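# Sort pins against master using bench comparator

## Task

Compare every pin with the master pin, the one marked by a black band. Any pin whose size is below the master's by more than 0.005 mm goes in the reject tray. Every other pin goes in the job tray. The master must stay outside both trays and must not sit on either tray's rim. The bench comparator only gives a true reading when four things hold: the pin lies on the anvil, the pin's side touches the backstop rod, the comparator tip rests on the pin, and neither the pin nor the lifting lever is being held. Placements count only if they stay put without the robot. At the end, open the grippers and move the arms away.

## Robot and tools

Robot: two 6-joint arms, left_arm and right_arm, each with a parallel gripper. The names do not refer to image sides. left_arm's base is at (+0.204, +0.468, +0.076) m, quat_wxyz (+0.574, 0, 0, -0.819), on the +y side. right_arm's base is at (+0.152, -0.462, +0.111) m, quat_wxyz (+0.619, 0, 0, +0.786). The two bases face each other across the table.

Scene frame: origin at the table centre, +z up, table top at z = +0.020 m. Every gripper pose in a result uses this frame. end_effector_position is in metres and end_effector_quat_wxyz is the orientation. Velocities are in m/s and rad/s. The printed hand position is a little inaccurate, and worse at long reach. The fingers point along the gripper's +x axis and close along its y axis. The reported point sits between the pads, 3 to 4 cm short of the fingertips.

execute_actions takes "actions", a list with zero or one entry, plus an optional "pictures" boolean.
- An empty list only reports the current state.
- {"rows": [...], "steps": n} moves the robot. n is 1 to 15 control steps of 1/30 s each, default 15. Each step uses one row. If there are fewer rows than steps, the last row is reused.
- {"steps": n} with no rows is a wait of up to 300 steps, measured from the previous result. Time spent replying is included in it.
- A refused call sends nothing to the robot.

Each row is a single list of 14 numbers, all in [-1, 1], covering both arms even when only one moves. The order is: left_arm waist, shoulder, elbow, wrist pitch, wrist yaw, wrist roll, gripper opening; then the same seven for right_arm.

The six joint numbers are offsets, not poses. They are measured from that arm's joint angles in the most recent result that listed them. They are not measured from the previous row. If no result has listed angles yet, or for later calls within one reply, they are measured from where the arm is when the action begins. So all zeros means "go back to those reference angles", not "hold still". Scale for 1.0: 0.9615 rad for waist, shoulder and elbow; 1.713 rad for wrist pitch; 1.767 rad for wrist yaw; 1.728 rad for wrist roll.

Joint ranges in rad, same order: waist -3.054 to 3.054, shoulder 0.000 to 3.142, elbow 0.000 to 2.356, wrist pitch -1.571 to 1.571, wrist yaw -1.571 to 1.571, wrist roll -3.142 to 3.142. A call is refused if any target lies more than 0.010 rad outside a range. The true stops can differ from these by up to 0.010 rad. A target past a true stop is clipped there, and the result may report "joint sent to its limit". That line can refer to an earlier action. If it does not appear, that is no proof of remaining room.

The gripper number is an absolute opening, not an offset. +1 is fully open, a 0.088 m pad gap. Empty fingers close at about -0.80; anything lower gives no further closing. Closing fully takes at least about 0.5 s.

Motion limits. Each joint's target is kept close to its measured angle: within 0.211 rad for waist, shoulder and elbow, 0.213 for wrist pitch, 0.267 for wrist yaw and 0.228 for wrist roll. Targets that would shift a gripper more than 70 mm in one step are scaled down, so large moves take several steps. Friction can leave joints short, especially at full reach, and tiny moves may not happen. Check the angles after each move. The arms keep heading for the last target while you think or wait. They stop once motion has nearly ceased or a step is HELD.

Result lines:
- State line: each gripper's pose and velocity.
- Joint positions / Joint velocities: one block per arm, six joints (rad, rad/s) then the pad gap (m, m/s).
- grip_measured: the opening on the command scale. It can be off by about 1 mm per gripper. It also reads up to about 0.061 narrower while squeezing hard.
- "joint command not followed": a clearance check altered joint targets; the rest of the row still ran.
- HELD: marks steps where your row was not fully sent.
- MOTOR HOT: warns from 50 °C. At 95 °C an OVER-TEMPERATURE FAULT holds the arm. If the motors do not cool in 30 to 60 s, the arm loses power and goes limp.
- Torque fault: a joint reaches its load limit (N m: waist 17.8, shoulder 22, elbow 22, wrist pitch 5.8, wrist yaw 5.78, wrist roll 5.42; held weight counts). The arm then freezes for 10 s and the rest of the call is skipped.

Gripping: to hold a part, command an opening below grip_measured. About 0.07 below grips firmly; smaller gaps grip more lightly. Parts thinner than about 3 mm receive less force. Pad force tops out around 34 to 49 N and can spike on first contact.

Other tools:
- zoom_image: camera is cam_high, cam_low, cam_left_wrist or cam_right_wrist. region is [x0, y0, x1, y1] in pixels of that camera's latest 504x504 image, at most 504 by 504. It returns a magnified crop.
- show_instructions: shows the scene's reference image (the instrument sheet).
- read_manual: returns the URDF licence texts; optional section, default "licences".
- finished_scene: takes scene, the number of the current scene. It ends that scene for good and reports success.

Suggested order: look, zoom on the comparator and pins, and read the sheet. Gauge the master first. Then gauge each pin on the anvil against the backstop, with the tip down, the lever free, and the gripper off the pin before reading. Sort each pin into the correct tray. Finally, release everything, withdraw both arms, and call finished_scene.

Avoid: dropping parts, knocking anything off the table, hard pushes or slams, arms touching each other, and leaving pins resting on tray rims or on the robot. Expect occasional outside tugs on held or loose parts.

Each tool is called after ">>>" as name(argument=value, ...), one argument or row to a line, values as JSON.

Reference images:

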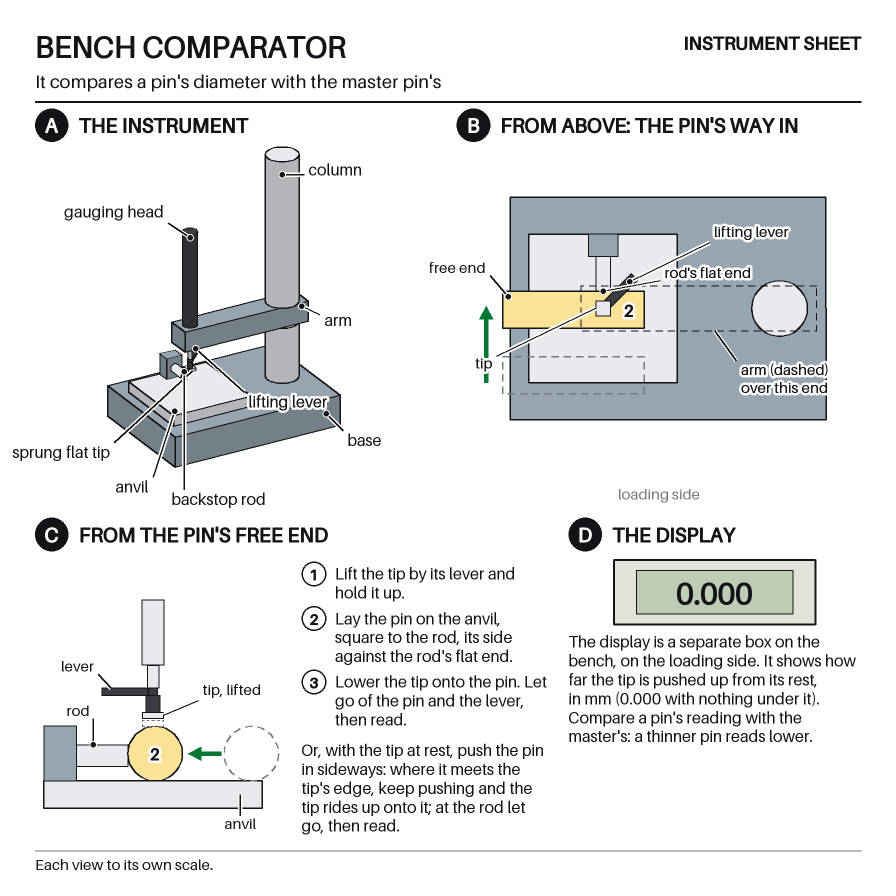

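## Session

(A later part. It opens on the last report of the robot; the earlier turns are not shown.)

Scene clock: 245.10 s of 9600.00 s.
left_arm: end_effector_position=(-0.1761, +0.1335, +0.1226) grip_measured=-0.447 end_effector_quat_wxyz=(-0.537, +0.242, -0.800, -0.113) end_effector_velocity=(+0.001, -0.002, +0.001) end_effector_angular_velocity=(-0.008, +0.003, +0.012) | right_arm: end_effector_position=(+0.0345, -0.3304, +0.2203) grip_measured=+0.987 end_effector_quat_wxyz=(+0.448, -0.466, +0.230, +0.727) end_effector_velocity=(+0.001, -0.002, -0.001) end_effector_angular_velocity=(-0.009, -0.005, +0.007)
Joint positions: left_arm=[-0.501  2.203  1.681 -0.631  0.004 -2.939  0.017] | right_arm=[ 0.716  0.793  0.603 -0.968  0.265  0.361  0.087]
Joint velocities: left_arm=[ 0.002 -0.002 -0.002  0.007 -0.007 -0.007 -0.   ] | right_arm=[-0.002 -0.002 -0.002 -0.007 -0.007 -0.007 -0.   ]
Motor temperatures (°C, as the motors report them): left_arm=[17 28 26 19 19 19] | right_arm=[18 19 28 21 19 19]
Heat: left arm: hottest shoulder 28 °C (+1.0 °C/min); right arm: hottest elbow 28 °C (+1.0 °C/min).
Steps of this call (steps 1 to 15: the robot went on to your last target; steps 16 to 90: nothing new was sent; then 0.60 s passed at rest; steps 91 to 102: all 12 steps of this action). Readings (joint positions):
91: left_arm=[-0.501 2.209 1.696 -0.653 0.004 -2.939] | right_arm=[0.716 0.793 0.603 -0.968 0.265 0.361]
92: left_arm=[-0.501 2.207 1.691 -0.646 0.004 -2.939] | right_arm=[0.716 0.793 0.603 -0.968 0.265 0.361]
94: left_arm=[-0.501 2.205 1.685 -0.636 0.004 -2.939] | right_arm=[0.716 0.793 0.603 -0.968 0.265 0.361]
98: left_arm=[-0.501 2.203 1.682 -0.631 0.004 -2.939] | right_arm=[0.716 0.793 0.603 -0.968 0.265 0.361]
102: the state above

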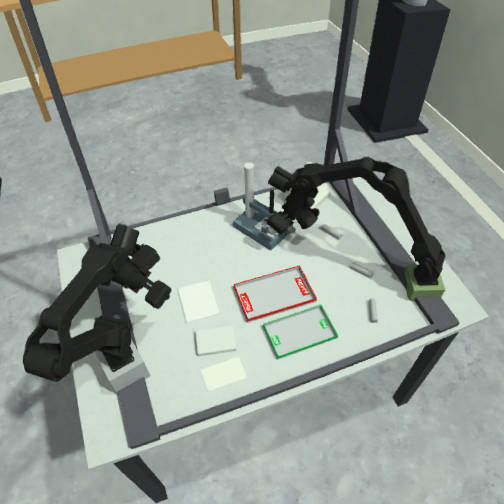

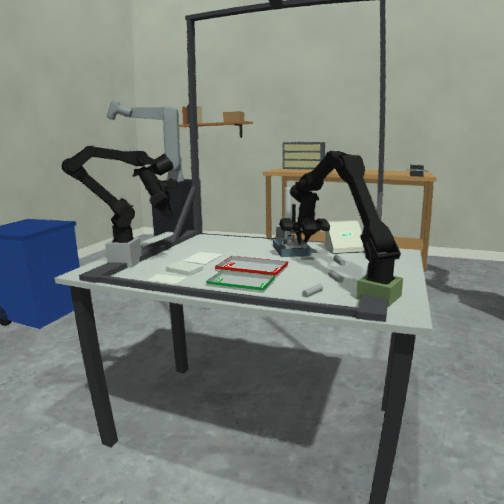

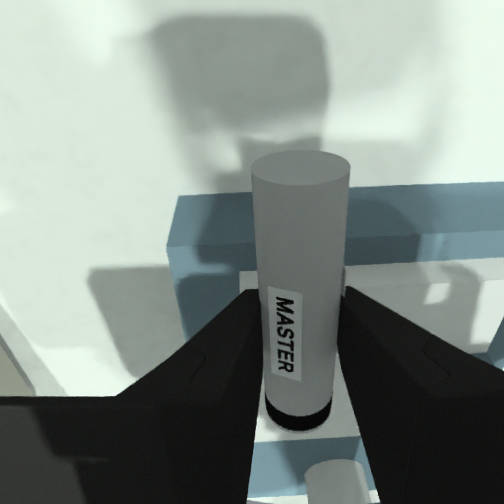

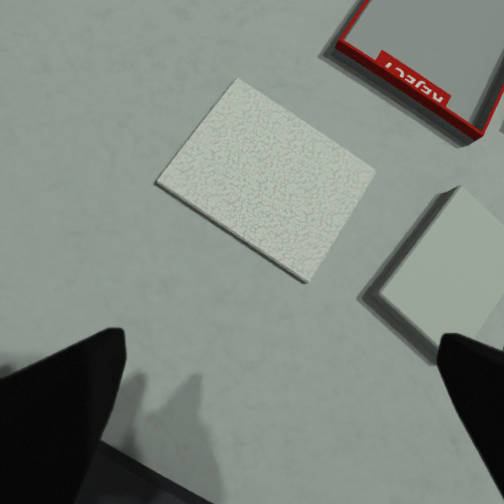

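>>> execute_actions(
  actions=[
    {"rows":[[0.015,0,0.01,0,0,0.01,-0.65,0,0,0,0,0,0,1],[0.03,0,0.01,0,0,0.02,-0.65,0,0,0,0,0,0,1],[0.045,0,0.01,0,0,0.027,-0.65,0,0,0,0,0,0,1],[0.06,0,0.01,0,0,0.035,-0.65,0,0,0,0,0,0,1],[0.07,0,0.01,0,0,0.038,-0.65,0,0,0,0,0,0,1]],"steps":15},
  ],
)

Scene clock: 252.77 s of 9600.00 s.
left_arm: end_effector_position=(-0.1544, +0.1084, +0.1258) grip_measured=-0.447 end_effector_quat_wxyz=(-0.536, +0.251, -0.799, -0.107) end_effector_velocity=(-0.003, +0.001, +0.001) end_effector_angular_velocity=(-0.012, -0.002, -0.011) | right_arm: end_effector_position=(+0.0345, -0.3304, +0.2203) grip_measured=+0.987 end_effector_quat_wxyz=(+0.448, -0.466, +0.230, +0.727) end_effector_velocity=(+0.001, -0.003, -0.003) end_effector_angular_velocity=(-0.011, -0.009, +0.012)
Joint positions: left_arm=[-0.434  2.199  1.685 -0.63   0.011 -2.879  0.017] | right_arm=[ 0.716  0.793  0.603 -0.968  0.265  0.361  0.087]
Joint velocities: left_arm=[-0.007 -0.002 -0.002  0.007 -0.007  0.007 -0.   ] | right_arm=[ 0.002 -0.002 -0.007 -0.007 -0.007 -0.007 -0.   ]
Motor temperatures (°C, as the motors report them): left_arm=[17 28 25 20 19 19] | right_arm=[18 19 28 21 19 19]
Heat: left arm: hottest shoulder 28 °C (+1.0 °C/min); right arm: hottest elbow 28 °C (+1.0 °C/min).
Steps of this call (steps 1 to 15: the robot went on to your last target; steps 16 to 90: nothing new was sent; then 4.17 s passed at rest; steps 91 to 105: all 15 steps of this action). Readings (joint positions):
91: left_arm=[-0.501 2.200 1.681 -0.630 0.004 -2.938] | right_arm=[0.716 0.793 0.603 -0.968 0.265 0.361]
92: left_arm=[-0.499 2.199 1.681 -0.630 0.007 -2.930] | right_arm=[0.716 0.793 0.603 -0.968 0.265 0.361]
94: left_arm=[-0.490 2.199 1.684 -0.630 0.011 -2.909] | right_arm=[0.716 0.793 0.603 -0.968 0.265 0.361]
98: left_arm=[-0.448 2.199 1.685 -0.630 0.011 -2.885] | right_arm=[0.716 0.793 0.603 -0.968 0.265 0.361]
105: the state above

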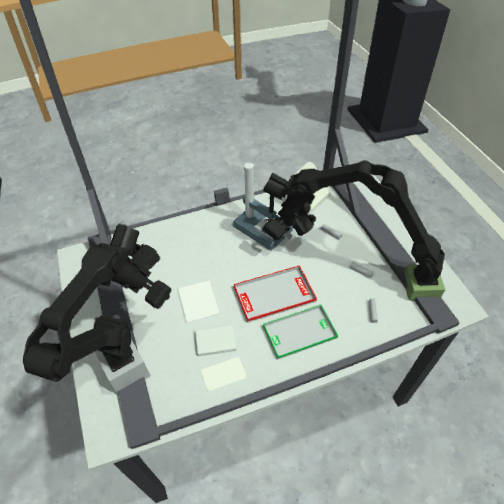

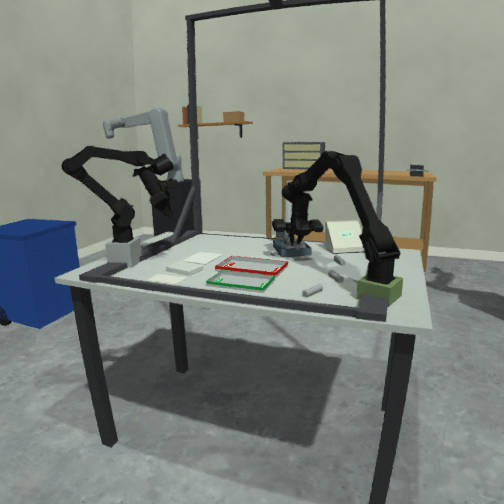

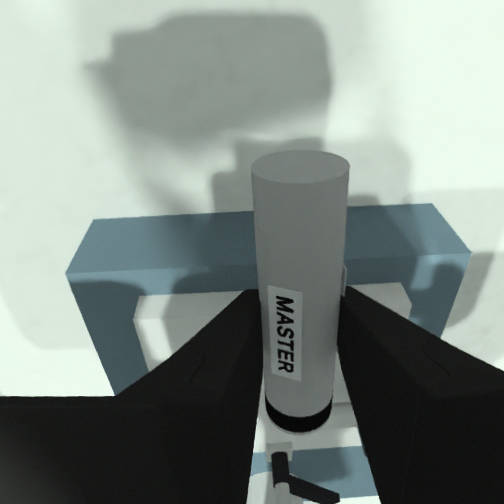

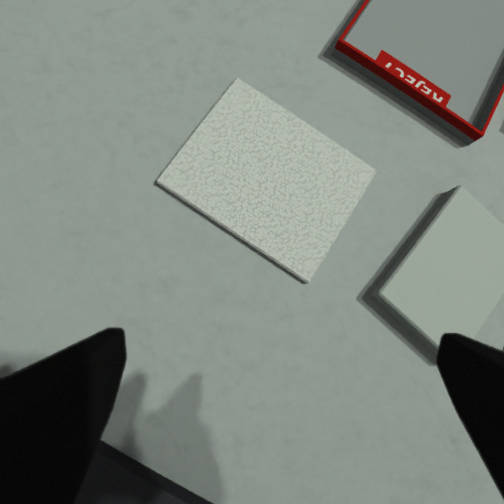

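>>> execute_actions(
  actions=[
    {"rows":[[-0.02,0,0.01,0,0,-0.01,-0.65,0,0,0,0,0,0,1],[-0.04,0,0.015,0,0,-0.02,-0.65,0,0,0,0,0,0,1],[-0.055,0,0.02,0,0,-0.03,-0.65,0,0,0,0,0,0,1],[-0.06,0,0.02,0,0,-0.033,-0.65,0,0,0,0,0,0,1],[-0.06,0,0.02,0,0,-0.033,-0.65,0,0,0,0,0,0,1],[-0.062,0.03,0.075,-0.01,0,-0.034,-0.65,0,0,0,0,0,0,1],[-0.065,0.06,0.125,-0.02,0,-0.035,-0.65,0,0,0,0,0,0,1],[-0.068,0.09,0.175,-0.03,0,-0.037,-0.65,0,0,0,0,0,0,1],[-0.07,0.12,0.225,-0.04,0,-0.04,-0.65,0,0,0,0,0,0,1],[-0.072,0.15,0.27,-0.047,0,-0.042,-0.65,0,0,0,0,0,0,1]],"steps":15},
  ],
)

Scene clock: 266.13 s of 9600.00 s.
left_arm: end_effector_position=(-0.1896, +0.1196, +0.1279) grip_measured=-0.447 end_effector_quat_wxyz=(-0.549, +0.242, -0.790, -0.126) end_effector_velocity=(-0.000, +0.001, -0.001) end_effector_angular_velocity=(+0.029, -0.043, +0.035) | right_arm: end_effector_position=(+0.0345, -0.3304, +0.2203) grip_measured=+0.987 end_effector_quat_wxyz=(+0.448, -0.466, +0.230, +0.727) end_effector_velocity=(+0.001, -0.002, -0.002) end_effector_angular_velocity=(-0.011, -0.009, +0.007)
Joint positions: left_arm=[-0.498  2.305  1.886 -0.771  0.003 -2.954  0.017] | right_arm=[ 0.716  0.793  0.603 -0.968  0.265  0.361  0.087]
Joint velocities: left_arm=[-0.007  0.042  0.085 -0.095 -0.022 -0.037 -0.   ] | right_arm=[-0.002  0.002 -0.002 -0.007 -0.007 -0.007 -0.   ]
Motor temperatures (°C, as the motors report them): left_arm=[17 29 26 20 19 19] | right_arm=[18 19 28 21 19 19]
Heat: left arm: hottest shoulder 29 °C (+4.0 °C/min); right arm: hottest elbow 28 °C (+1.0 °C/min).
Steps of this call (steps 1 to 15: the robot went on to your last target; steps 16 to 90: nothing new was sent; then 9.87 s passed at rest; steps 91 to 105: all 15 steps of this action). Readings (joint positions):
91: left_arm=[-0.434 2.199 1.685 -0.630 0.010 -2.879] | right_arm=[0.716 0.793 0.603 -0.968 0.265 0.361]
92: left_arm=[-0.437 2.199 1.686 -0.630 0.006 -2.886] | right_arm=[0.716 0.793 0.603 -0.968 0.265 0.361]
94: left_arm=[-0.451 2.199 1.690 -0.630 0.005 -2.909] | right_arm=[0.716 0.793 0.603 -0.968 0.265 0.361]
98: left_arm=[-0.491 2.232 1.752 -0.661 0.006 -2.930] | right_arm=[0.716 0.793 0.603 -0.968 0.265 0.361]
105: the state above

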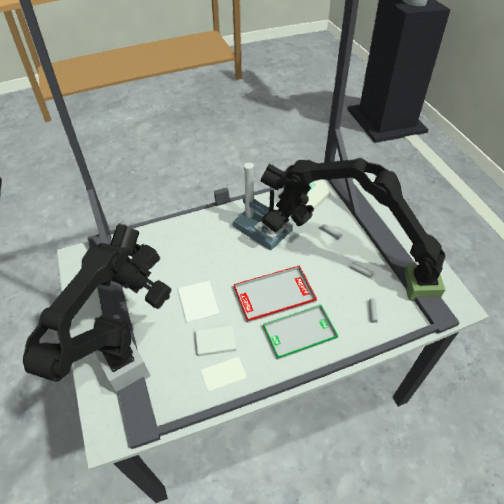

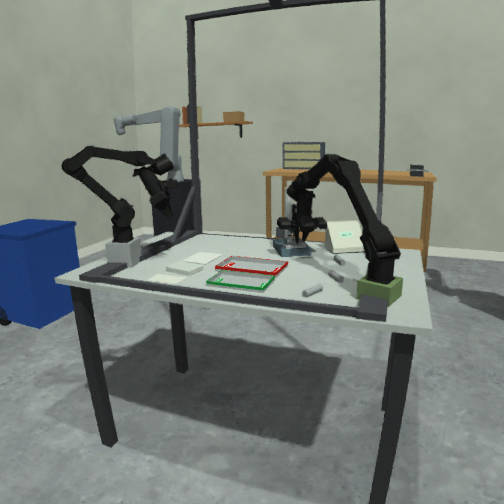

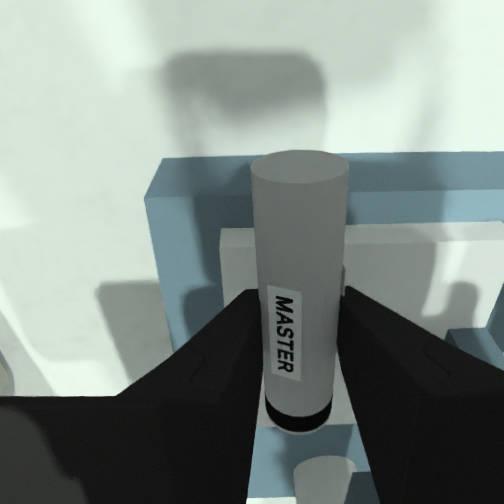

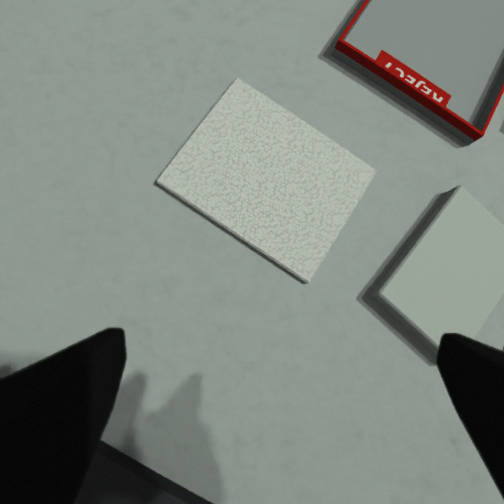

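>>> execute_actions(
  actions=[
    {"rows":[[0,0,-0.025,0.01,0,0,-0.65,0,0,0,0,0,0,1],[0,0,-0.025,0.01,0,0,-0.65,0,0,0,0,0,0,1],[0,0,-0.025,0.01,0,0,-0.65,0,0,0,0,0,0,1],[0.015,0,-0.02,0.01,0,0.01,-0.65,0,0,0,0,0,0,1],[0.03,0,-0.02,0.01,0,0.02,-0.65,0,0,0,0,0,0,1],[0.045,0,-0.02,0.01,0,0.028,-0.65,0,0,0,0,0,0,1],[0.06,0,-0.02,0.01,0,0.036,-0.65,0,0,0,0,0,0,1],[0.07,0,-0.02,0.01,0,0.042,-0.65,0,0,0,0,0,0,1]],"steps":15},
  ],
)

Scene clock: 278.37 s of 9600.00 s.
left_arm: end_effector_position=(-0.1753, +0.1032, +0.1279) grip_measured=-0.447 end_effector_quat_wxyz=(-0.547, +0.234, -0.795, -0.116) end_effector_velocity=(+0.004, +0.004, -0.004) end_effector_angular_velocity=(+0.020, -0.019, +0.021) | right_arm: end_effector_position=(+0.0345, -0.3304, +0.2203) grip_measured=+0.987 end_effector_quat_wxyz=(+0.448, -0.466, +0.230, +0.727) end_effector_velocity=(+0.001, -0.002, -0.001) end_effector_angular_velocity=(-0.009, -0.005, +0.007)
Joint positions: left_arm=[-0.45   2.3    1.874 -0.755  0.028 -2.883  0.017] | right_arm=[ 0.716  0.793  0.603 -0.968  0.265  0.361  0.087]
Joint velocities: left_arm=[-0.002  0.002 -0.002 -0.022 -0.007 -0.022 -0.   ] | right_arm=[-0.002 -0.002 -0.002 -0.007 -0.007 -0.007 -0.   ]
Motor temperatures (°C, as the motors report them): left_arm=[17 28 30 39 19 19] | right_arm=[18 19 28 21 19 19]
Heat: left arm: hottest wrist pitch 39 °C (+14.2 °C/min); right arm: hottest elbow 28 °C (+0.0 °C/min).
Steps of this call (steps 1 to 15: the robot went on to your last target; steps 16 to 90: nothing new was sent; then 8.73 s passed at rest; steps 91 to 105: all 15 steps of this action). Readings (joint positions):
91: left_arm=[-0.499 2.306 1.885 -0.775 0.003 -2.956] | right_arm=[0.716 0.793 0.603 -0.968 0.265 0.361]
92: left_arm=[-0.499 2.303 1.879 -0.770 0.003 -2.956] | right_arm=[0.716 0.793 0.603 -0.968 0.265 0.361]
94: left_arm=[-0.498 2.301 1.875 -0.768 0.003 -2.954] | right_arm=[0.716 0.793 0.603 -0.968 0.265 0.361]
98: left_arm=[-0.484 2.300 1.874 -0.765 0.018 -2.912] | right_arm=[0.716 0.793 0.603 -0.968 0.265 0.361]
105: the state above

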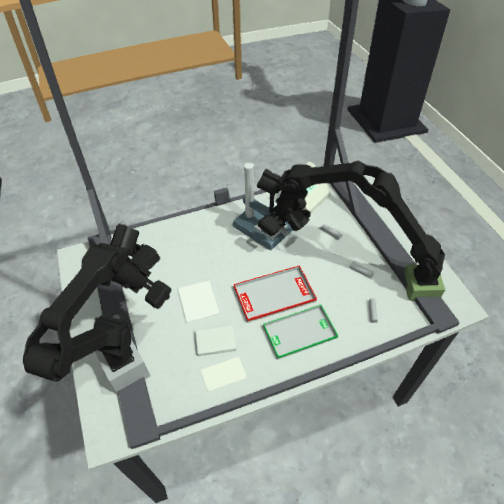

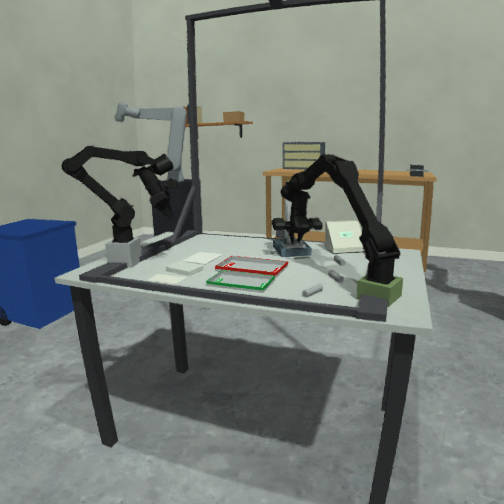

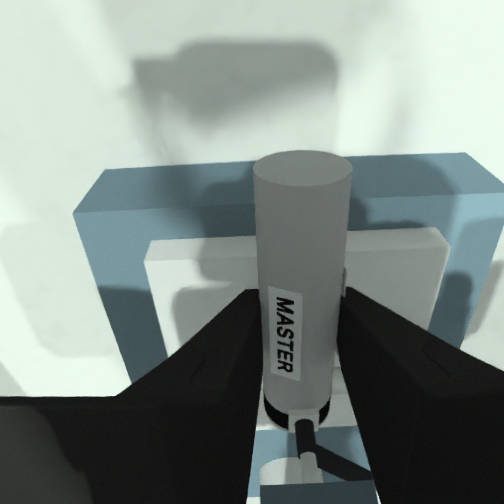

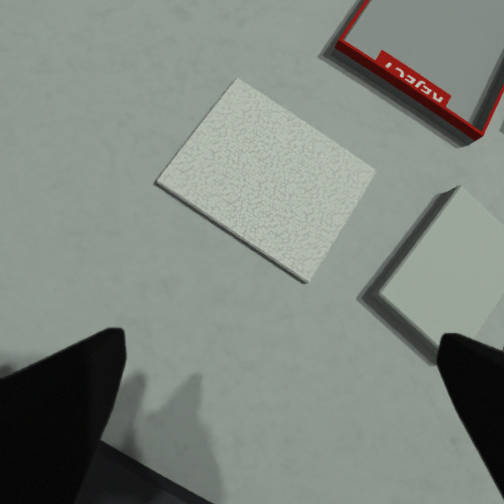

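>>> execute_actions(
  actions=[
    {"rows":[[0,0,0.005,0,0,0,-0.15,0,0,0,0,0,0,1],[0,0,0.005,0,0,0,-0.15,0,0,0,0,0,0,1],[0,0,0.005,0,0,0,-0.15,0,0,0,0,0,0,1],[0,0,0.005,0,0,0,-0.15,0,0,0,0,0,0,1],[0,0,0.005,0,0,0,-0.15,0,0,0,0,0,0,1],[0,0,0.005,0,0,0,-0.15,0,0,0,0,0,0,1],[0,-0.025,-0.03,0.005,-0.01,0,-0.15,0,0,0,0,0,0,1],[0,-0.05,-0.065,0.012,-0.012,0,-0.15,0,0,0,0,0,0,1],[0,-0.07,-0.105,0.02,-0.014,0,-0.15,0,0,0,0,0,0,1]],"steps":15},
  ],
)

>>> zoom_image(
  camera="cam_high",
  region=[280, 160, 340, 220],
)

Scene clock: 286.93 s of 9600.00 s.
left_arm: end_effector_position=(-0.1638, +0.1109, +0.1276) grip_measured=-0.154 end_effector_quat_wxyz=(-0.552, +0.240, -0.791, -0.112) end_effector_velocity=(+0.008, +0.005, +0.004) end_effector_angular_velocity=(-0.015, -0.018, -0.001) | right_arm: end_effector_position=(+0.0345, -0.3304, +0.2203) grip_measured=+0.987 end_effector_quat_wxyz=(+0.448, -0.466, +0.230, +0.727) end_effector_velocity=(+0.000, +0.002, +0.001) end_effector_angular_velocity=(+0.016, -0.004, +0.014)
Joint positions: left_arm=[-0.45   2.247  1.787 -0.726  0.01  -2.883  0.031] | right_arm=[ 0.716  0.793  0.603 -0.968  0.265  0.361  0.087]
Joint velocities: left_arm=[-0.002 -0.042 -0.051  0.007 -0.022  0.007  0.001] | right_arm=[-0.002 -0.007 -0.002  0.007  0.007 -0.022  0.   ]
Motor temperatures (°C, as the motors report them): left_arm=[17 29 29 35 19 19] | right_arm=[18 19 28 21 19 19]
Heat: left arm: hottest wrist pitch 35 °C (+9.1 °C/min); right arm: hottest elbow 28 °C (+0.0 °C/min).
Steps of this call (steps 1 to 15: the robot went on to your last target; steps 16 to 90: nothing new was sent; then 5.07 s passed at rest; steps 91 to 105: all 15 steps of this action). Readings (joint positions):
91: left_arm=[-0.451 2.300 1.874 -0.755 0.028 -2.883] | right_arm=[0.716 0.793 0.603 -0.968 0.265 0.361]
92: left_arm=[-0.451 2.300 1.874 -0.755 0.026 -2.883] | right_arm=[0.716 0.793 0.603 -0.968 0.265 0.361]
94: left_arm=[-0.450 2.300 1.874 -0.755 0.026 -2.883] | right_arm=[0.716 0.793 0.603 -0.968 0.265 0.361]
98: left_arm=[-0.450 2.291 1.860 -0.746 0.023 -2.883] | right_arm=[0.716 0.793 0.603 -0.968 0.265 0.361]
105: the state above

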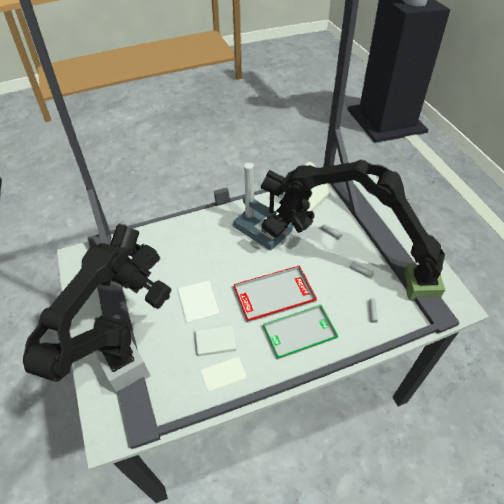

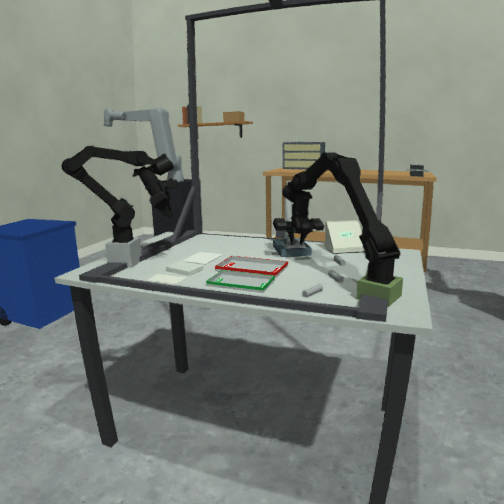

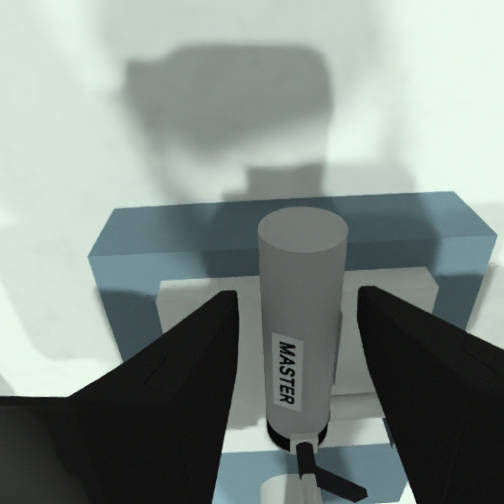

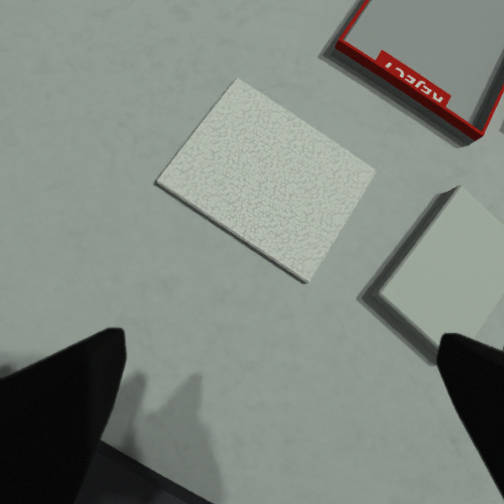

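Region (280, 160, 340, 220) of cam_high's 504x504 image, scaled by 8.400, with more detail than that image has.

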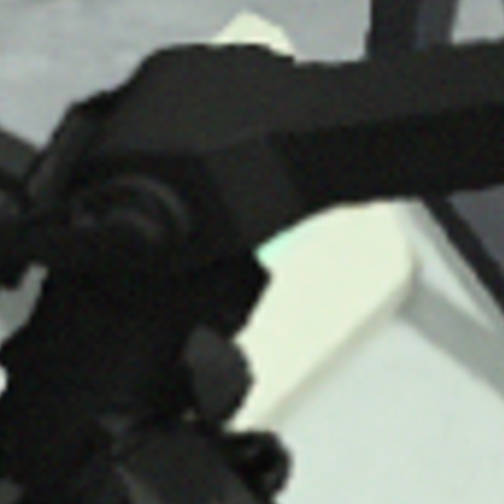

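>>> execute_actions(
  actions=[
    {"rows":[[0,0,0,0,0,0,-0.65,0,0,0,0,0,0,1],[0,0,0,0,0,0,-0.65,0,0,0,0,0,0,1],[0,0,0,0,0,0,-0.65,0,0,0,0,0,0,1],[0,0,0,0,0,0,-0.65,0,0,0,0,0,0,1],[0,0,0,0,0,0,-0.65,0,0,0,0,0,0,1],[0,0,0,0,0,0,-0.65,0,0,0,0,0,0,1],[0,0,0,0,0,0,-0.65,0,0,0,0,0,0,1],[0,0,0,0,0,0,-0.65,0,0,0,0,0,0,1],[0,0,0,0,0,0,-0.65,0,0,0,0,0,0,1],[0,0.02,0.03,-0.005,0,0,-0.65,0,0,0,0,0,0,1],[0.005,0.04,0.06,-0.012,0,0,-0.65,0,0,0,0,0,0,1],[0.01,0.055,0.09,-0.018,0,0,-0.65,0,0,0,0,0,0,1]],"steps":15},
  ],
  pictures=false,
)

>>> execute_actions(
  actions=[
    {"rows":[[0,0,0,0,0,0,-0.1,0,0,0,0,0,0,1]],"steps":12},
  ],
)

Scene clock: 297.57 s of 9600.00 s.
left_arm: end_effector_position=(-0.1697, +0.1064, +0.1284) grip_measured=-0.451 end_effector_quat_wxyz=(-0.553, +0.237, -0.791, -0.115) end_effector_velocity=(-0.007, -0.003, -0.006) end_effector_angular_velocity=(+0.043, -0.050, +0.002) | right_arm: end_effector_position=(+0.0345, -0.3304, +0.2203) grip_measured=+0.987 end_effector_quat_wxyz=(+0.448, -0.466, +0.230, +0.727) end_effector_velocity=(-0.001, +0.001, -0.000) end_effector_angular_velocity=(-0.002, +0.013, -0.011)
Joint positions: left_arm=[-0.45   2.28   1.847 -0.757  0.016 -2.883  0.017] | right_arm=[ 0.716  0.793  0.603 -0.968  0.265  0.361  0.087]
Joint velocities: left_arm=[-0.007  0.09   0.149 -0.125 -0.007 -0.007 -0.   ] | right_arm=[-0.007 -0.002 -0.002  0.007 -0.007  0.007 -0.   ]
Motor temperatures (°C, as the motors report them): left_arm=[17 32 28 31 19 19] | right_arm=[18 19 28 21 19 19]
Heat: left arm: hottest shoulder 32 °C (+4.0 °C/min); right arm: hottest elbow 28 °C (+0.0 °C/min).
Steps of this call (steps 1 to 15: the robot went on to your last target; steps 16 to 90: nothing new was sent; then 7.13 s passed at rest; steps 91 to 105: all 15 steps of this action). Readings (joint positions):
91: left_arm=[-0.450 2.245 1.783 -0.724 0.009 -2.883] | right_arm=[0.716 0.793 0.603 -0.968 0.265 0.361]
92: left_arm=[-0.450 2.245 1.783 -0.724 0.009 -2.883] | right_arm=[0.716 0.793 0.603 -0.968 0.265 0.361]
94: left_arm=[-0.450 2.245 1.783 -0.724 0.009 -2.883] | right_arm=[0.716 0.793 0.603 -0.968 0.265 0.361]
98: left_arm=[-0.450 2.245 1.783 -0.724 0.009 -2.883] | right_arm=[0.716 0.793 0.603 -0.968 0.265 0.361]
105: the state above

Scene clock: 297.97 s of 9600.00 s.
left_arm: end_effector_position=(-0.1701, +0.1068, +0.1284) grip_measured=-0.107 end_effector_quat_wxyz=(-0.553, +0.236, -0.791, -0.115) end_effector_velocity=(+0.001, +0.002, -0.000) end_effector_angular_velocity=(-0.012, -0.021, -0.006) | right_arm: end_effector_position=(+0.0345, -0.3304, +0.2203) grip_measured=+0.987 end_effector_quat_wxyz=(+0.448, -0.466, +0.230, +0.727) end_effector_velocity=(-0.000, -0.003, -0.001) end_effector_angular_velocity=(-0.017, +0.006, +0.013)
Joint positions: left_arm=[-0.451  2.281  1.848 -0.758  0.017 -2.883  0.034] | right_arm=[ 0.716  0.793  0.603 -0.968  0.265  0.361  0.087]
Joint velocities: left_arm=[-0.007 -0.002 -0.002 -0.007 -0.022  0.007  0.003] | right_arm=[-0.002 -0.007 -0.002 -0.007 -0.022 -0.007 -0.   ]
Motor temperatures (°C, as the motors report them): left_arm=[17 32 28 31 19 19] | right_arm=[18 19 28 21 19 19]
Heat: left arm: hottest shoulder 32 °C (+4.1 °C/min); right arm: hottest elbow 28 °C (+0.0 °C/min).
Steps of this call (steps 1 to 12: all 12 steps of this action). Readings (joint positions):
1: left_arm=[-0.451 2.281 1.848 -0.758 0.017 -2.883] | right_arm=[0.716 0.793 0.603 -0.968 0.265 0.361]
2: left_arm=[-0.451 2.281 1.848 -0.758 0.017 -2.883] | right_arm=[0.716 0.793 0.603 -0.968 0.265 0.361]
4: left_arm=[-0.451 2.281 1.848 -0.758 0.017 -2.883] | right_arm=[0.716 0.793 0.603 -0.968 0.265 0.361]
8: left_arm=[-0.451 2.281 1.848 -0.758 0.017 -2.883] | right_arm=[0.716 0.793 0.603 -0.968 0.265 0.361]
12: the state above

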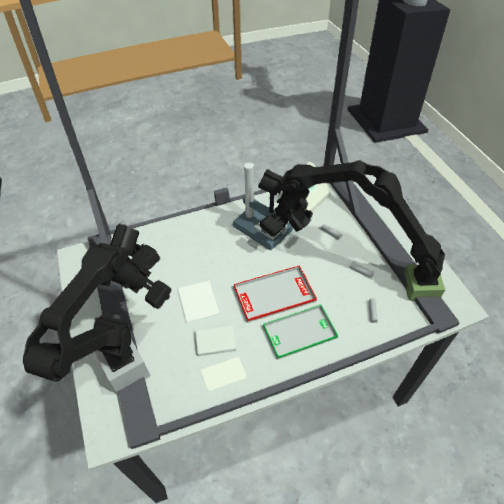

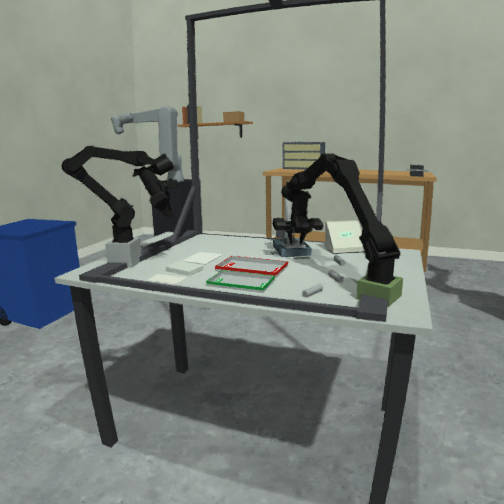

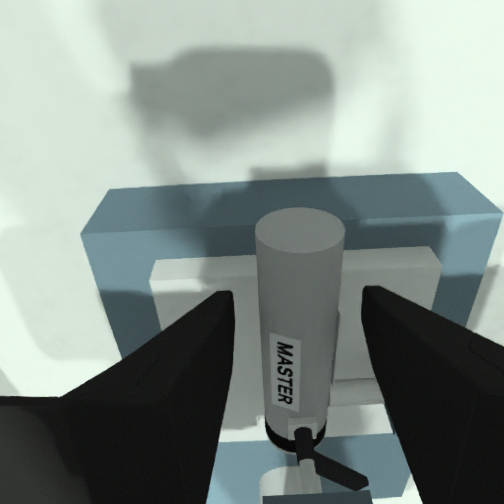

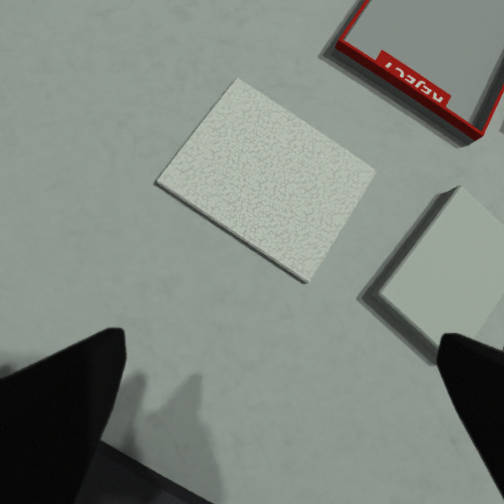

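>>> zoom_image(
  camera="cam_low",
  region=[325, 220, 370, 250],
)

Region (325, 220, 370, 250) of cam_low's 504x504 image, scaled by 11.200, with more detail than that image has.

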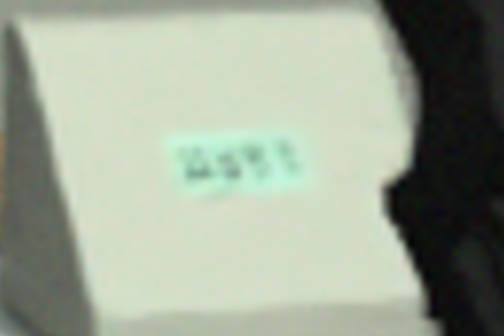

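>>> execute_actions(
  actions=[
    {"rows":[[0,0,0,0,0,0,-0.1,-0.4,0.65,0.12,0.857,-0.15,-0.21,1]],"steps":15},
  ],
  pictures=false,
)

>>> execute_actions(
  actions=[
    {"steps":15},
  ],
)

Scene clock: 309.33 s of 9600.00 s.
left_arm: end_effector_position=(-0.1701, +0.1068, +0.1284) grip_measured=-0.102 end_effector_quat_wxyz=(-0.553, +0.236, -0.791, -0.115) end_effector_velocity=(-0.000, +0.003, -0.000) end_effector_angular_velocity=(+0.002, -0.008, +0.002) | right_arm: end_effector_position=(-0.0501, -0.1475, +0.2264) grip_measured=+0.987 end_effector_quat_wxyz=(+0.453, -0.293, +0.162, +0.826) end_effector_velocity=(-0.144, +0.229, +0.334) end_effector_angular_velocity=(+1.659, +1.064, +0.014)
Joint positions: left_arm=[-0.451  2.281  1.848 -0.758  0.017 -2.883  0.034] | right_arm=[0.335 1.412 0.715 0.014 0.003 0.004 0.087]
Joint velocities: left_arm=[-0.007 -0.002 -0.002 -0.007 -0.007 -0.007 -0.   ] | right_arm=[-0.017 -0.002 -0.002  1.971 -0.022 -0.022 -0.   ]
Motor temperatures (°C, as the motors report them): left_arm=[17 33 27 28 19 19] | right_arm=[18 19 29 22 19 19]
Heat: left arm: hottest shoulder 33 °C (+5.1 °C/min); right arm: hottest elbow 29 °C (+1.0 °C/min).
Steps of this call (steps 1 to 15: the robot went on to your last target; steps 16 to 90: nothing new was sent; then 7.87 s passed at rest; steps 91 to 105: all 15 steps of this action). Readings (joint positions):
91: left_arm=[-0.451 2.281 1.848 -0.758 0.017 -2.883] | right_arm=[0.681 0.823 0.617 -0.944 0.200 0.306]
92: left_arm=[-0.451 2.281 1.848 -0.758 0.017 -2.883] | right_arm=[0.616 0.878 0.639 -0.870 0.124 0.234]
94: left_arm=[-0.451 2.281 1.848 -0.758 0.017 -2.883] | right_arm=[0.490 1.015 0.692 -0.716 0.053 0.109]
98: left_arm=[-0.451 2.281 1.848 -0.758 0.017 -2.883] | right_arm=[0.351 1.262 0.721 -0.447 0.018 0.025]
105: the state above

Scene clock: 309.83 s of 9600.00 s.
left_arm: end_effector_position=(-0.1701, +0.1068, +0.1284) grip_measured=-0.102 end_effector_quat_wxyz=(-0.553, +0.236, -0.791, -0.115) end_effector_velocity=(-0.000, +0.003, -0.000) end_effector_angular_velocity=(+0.006, -0.005, +0.016) | right_arm: end_effector_position=(-0.0745, -0.1091, +0.3235) grip_measured=+0.987 end_effector_quat_wxyz=(+0.478, -0.084, +0.048, +0.873) end_effector_velocity=(+0.000, -0.001, +0.004) end_effector_angular_velocity=(+0.022, +0.007, +0.006)
Joint positions: left_arm=[-0.451  2.281  1.848 -0.758  0.017 -2.883  0.034] | right_arm=[0.334 1.412 0.721 0.498 0.002 0.003 0.087]
Joint velocities: left_arm=[-0.007 -0.002 -0.002 -0.007 -0.007 -0.022 -0.   ] | right_arm=[-0.002 -0.007 -0.007  0.022 -0.007 -0.007 -0.   ]
Motor temperatures (°C, as the motors report them): left_arm=[17 33 27 28 19 19] | right_arm=[18 19 29 22 19 19]
Heat: left arm: hottest shoulder 33 °C (+5.0 °C/min); right arm: hottest elbow 29 °C (+1.0 °C/min).
Steps of this call (steps 1 to 15: the robot went on to your last target). Readings (joint positions):
1: left_arm=[-0.451 2.281 1.848 -0.758 0.017 -2.883] | right_arm=[0.335 1.412 0.715 0.081 0.003 0.004]
2: left_arm=[-0.451 2.281 1.848 -0.758 0.017 -2.883] | right_arm=[0.335 1.412 0.715 0.147 0.003 0.004]
4: left_arm=[-0.451 2.281 1.848 -0.758 0.017 -2.883] | right_arm=[0.334 1.412 0.715 0.278 0.002 0.004]
8: left_arm=[-0.451 2.281 1.848 -0.758 0.017 -2.883] | right_arm=[0.334 1.411 0.721 0.459 0.002 0.003]
15: the state above

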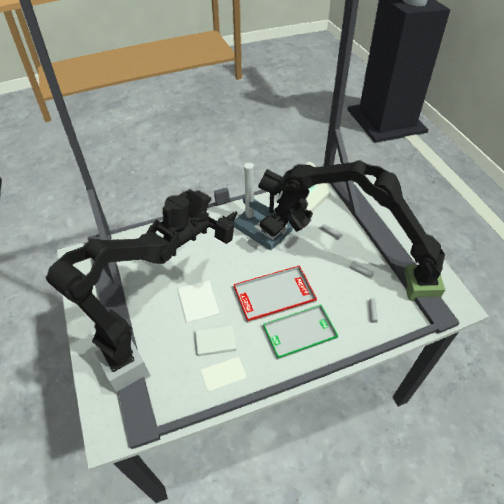

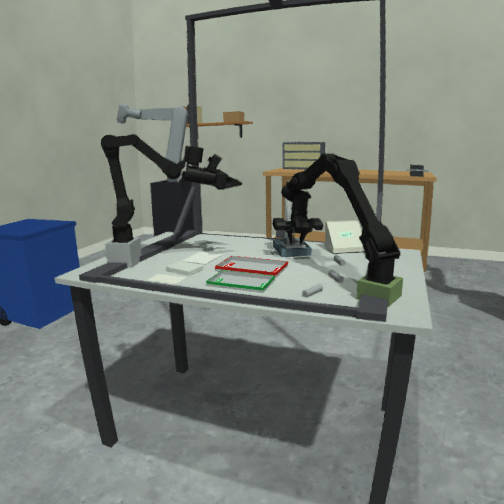

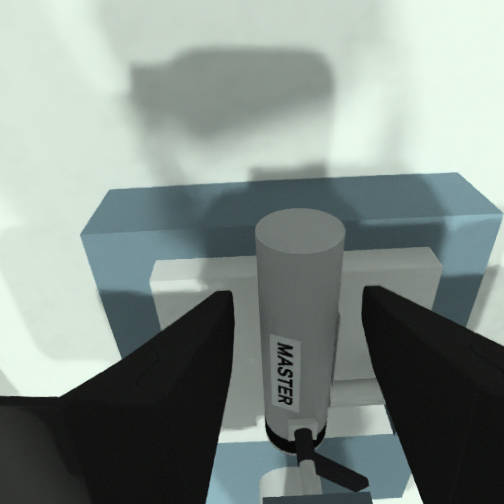

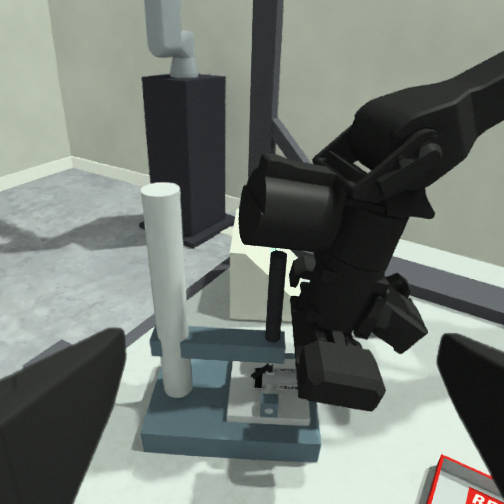

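>>> execute_actions(
  actions=[
    {"rows":[[0,-0.05,-0.02,0,0,0,0.2,0.2,-0.2,0,-0.3,0,0,1],[0,-0.1,-0.05,0,0,0,0.2,0.3,-0.4,-0.1,-0.4,0,0,1],[0.0,-0.2,-0.15,0,0,0,0.2,0.4,-0.6,-0.1,-0.5,0,0,1],[0.1,-0.35,-0.3,0,0,0,0.2,0.4,-0.6,-0.1,-0.5,0,0,1],[0.2,-0.45,-0.45,0,0,0,0.2,0.4,-0.6,-0.1,-0.5,0,0,1]],"steps":15},
  ],
)

>>> zoom_image(
  camera="cam_high",
  region=[290, 165, 335, 210],
)

Scene clock: 320.90 s of 9600.00 s.
left_arm: end_effector_position=(-0.0372, +0.1180, +0.1880) grip_measured=+0.197 end_effector_quat_wxyz=(-0.533, +0.318, -0.766, -0.164) end_effector_velocity=(-0.019, +0.053, -0.045) end_effector_angular_velocity=(+0.097, -0.087, -0.100) | right_arm: end_effector_position=(-0.0794, -0.2973, +0.3108) grip_measured=+0.987 end_effector_quat_wxyz=(+0.295, -0.246, +0.081, +0.920) end_effector_velocity=(+0.048, -0.040, -0.169) end_effector_angular_velocity=(-0.402, -0.568, +0.022)
Joint positions: left_arm=[-0.252  1.851  1.436 -0.76   0.014 -2.883  0.049] | right_arm=[ 0.714  0.837  0.634 -0.321 -0.001  0.003  0.087]
Joint velocities: left_arm=[-0.115 -0.002 -0.139  0.007 -0.022 -0.007  0.001] | right_arm=[ 0.012  0.061 -0.129 -0.505 -0.007 -0.007 -0.   ]
Motor temperatures (°C, as the motors report them): left_arm=[17 33 27 26 19 19] | right_arm=[18 20 29 23 19 19]
Heat: left arm: hottest shoulder 33 °C (+4.1 °C/min); right arm: hottest elbow 29 °C (+1.0 °C/min).
Steps of this call (steps 1 to 15: the robot went on to your last target; steps 16 to 90: nothing new was sent; then 7.57 s passed at rest; steps 91 to 105: all 15 steps of this action). Readings (joint positions):
91: left_arm=[-0.451 2.276 1.846 -0.758 0.017 -2.883] | right_arm=[0.348 1.388 0.722 0.457 0.014 0.003]
92: left_arm=[-0.451 2.264 1.836 -0.757 0.017 -2.883] | right_arm=[0.386 1.353 0.710 0.399 0.016 0.003]
94: left_arm=[-0.446 2.189 1.747 -0.748 0.019 -2.883] | right_arm=[0.493 1.252 0.675 0.292 0.007 0.003]
98: left_arm=[-0.329 1.988 1.551 -0.751 0.021 -2.883] | right_arm=[0.690 1.014 0.644 0.038 -0.007 0.003]
105: the state above

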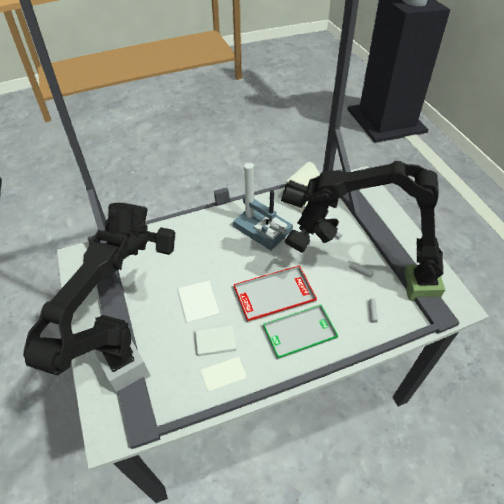

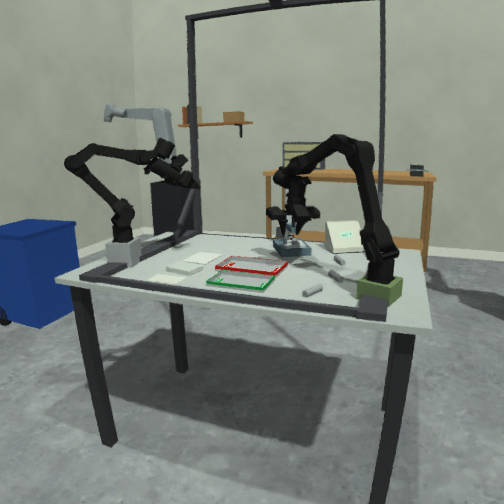

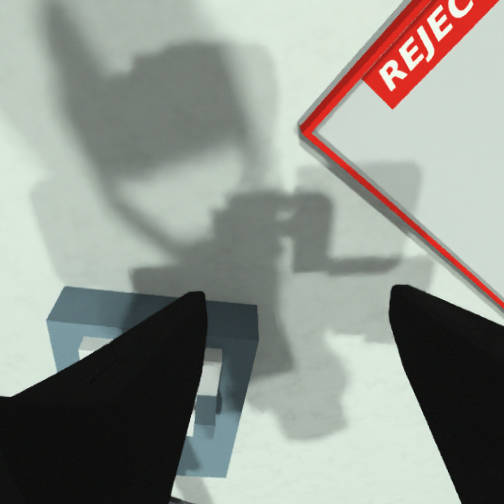

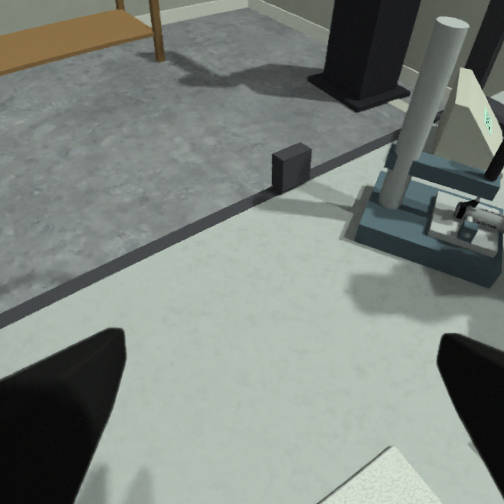

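Region (290, 165, 335, 210) of cam_high's 504x504 image, scaled by 11.200, with more detail than that image has.

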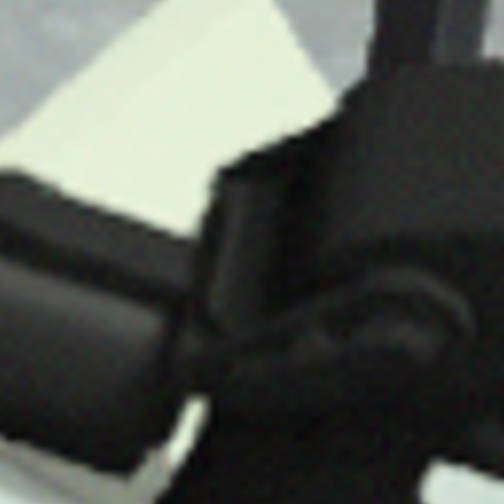

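>>> execute_actions(
  actions=[
    {"rows":[[-0.1,-0.14,0,0.24,0,0,0.2,0,0,0,0,0,0,1],[-0.3,-0.14,-0.1,0.24,0,0,0.2,0,0,0,0,0,0,1],[-0.55,-0.105,-0.14,0.24,0,-0.12,0.2,0,0,0,0,0,0,1]],"steps":15},
  ],
)

Scene clock: 327.40 s of 9600.00 s.
left_arm: end_effector_position=(-0.2211, +0.2743, +0.2277) grip_measured=+0.198 end_effector_quat_wxyz=(-0.389, +0.179, -0.902, -0.061) end_effector_velocity=(-0.013, +0.017, +0.009) end_effector_angular_velocity=(-0.031, +0.063, -0.004) | right_arm: end_effector_position=(-0.0793, -0.2979, +0.3087) grip_measured=+0.987 end_effector_quat_wxyz=(+0.294, -0.249, +0.081, +0.919) end_effector_velocity=(-0.000, -0.002, -0.003) end_effector_angular_velocity=(-0.005, -0.011, +0.012)
Joint positions: left_arm=[-0.791  1.763  1.312 -0.358  0.017 -3.083  0.049] | right_arm=[ 0.716  0.837  0.63  -0.323 -0.001  0.003  0.087]
Joint velocities: left_arm=[-0.056 -0.022 -0.032  0.081 -0.037 -0.037 -0.   ] | right_arm=[ 0.002  0.002 -0.002 -0.007 -0.007 -0.007  0.   ]
Motor temperatures (°C, as the motors report them): left_arm=[17 33 27 25 19 19] | right_arm=[18 20 29 24 19 19]
Heat: left arm: hottest shoulder 33 °C (+4.0 °C/min); right arm: hottest elbow 29 °C (+1.0 °C/min).
Steps of this call (steps 1 to 30: the robot went on to your last target; steps 31 to 90: nothing new was sent; then 3.00 s passed at rest; steps 91 to 105: all 15 steps of this action). Readings (joint positions):
91: left_arm=[-0.262 1.837 1.422 -0.733 0.013 -2.883] | right_arm=[0.716 0.837 0.630 -0.352 -0.001 0.003]
92: left_arm=[-0.281 1.825 1.406 -0.675 0.008 -2.883] | right_arm=[0.716 0.837 0.630 -0.343 -0.001 0.003]
94: left_arm=[-0.361 1.792 1.373 -0.572 0.006 -2.961] | right_arm=[0.716 0.837 0.630 -0.329 -0.001 0.003]
98: left_arm=[-0.560 1.765 1.341 -0.422 0.006 -3.044] | right_arm=[0.716 0.837 0.630 -0.326 -0.001 0.003]
105: the state above

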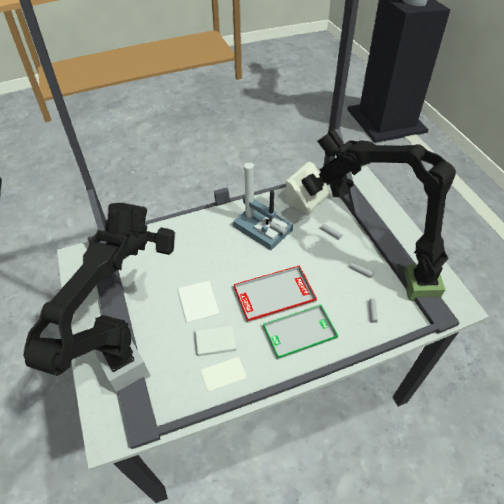

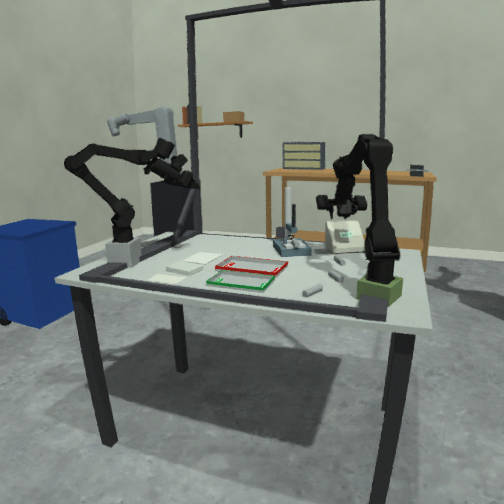

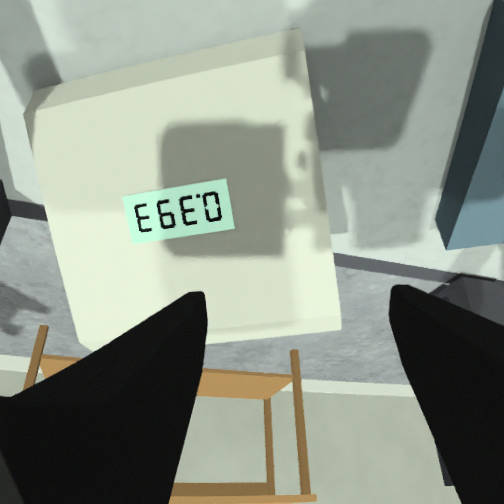

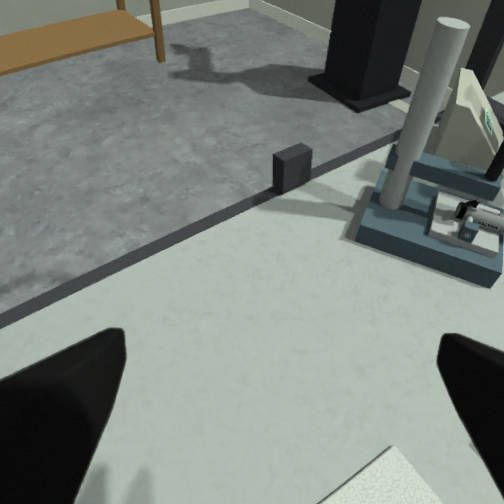

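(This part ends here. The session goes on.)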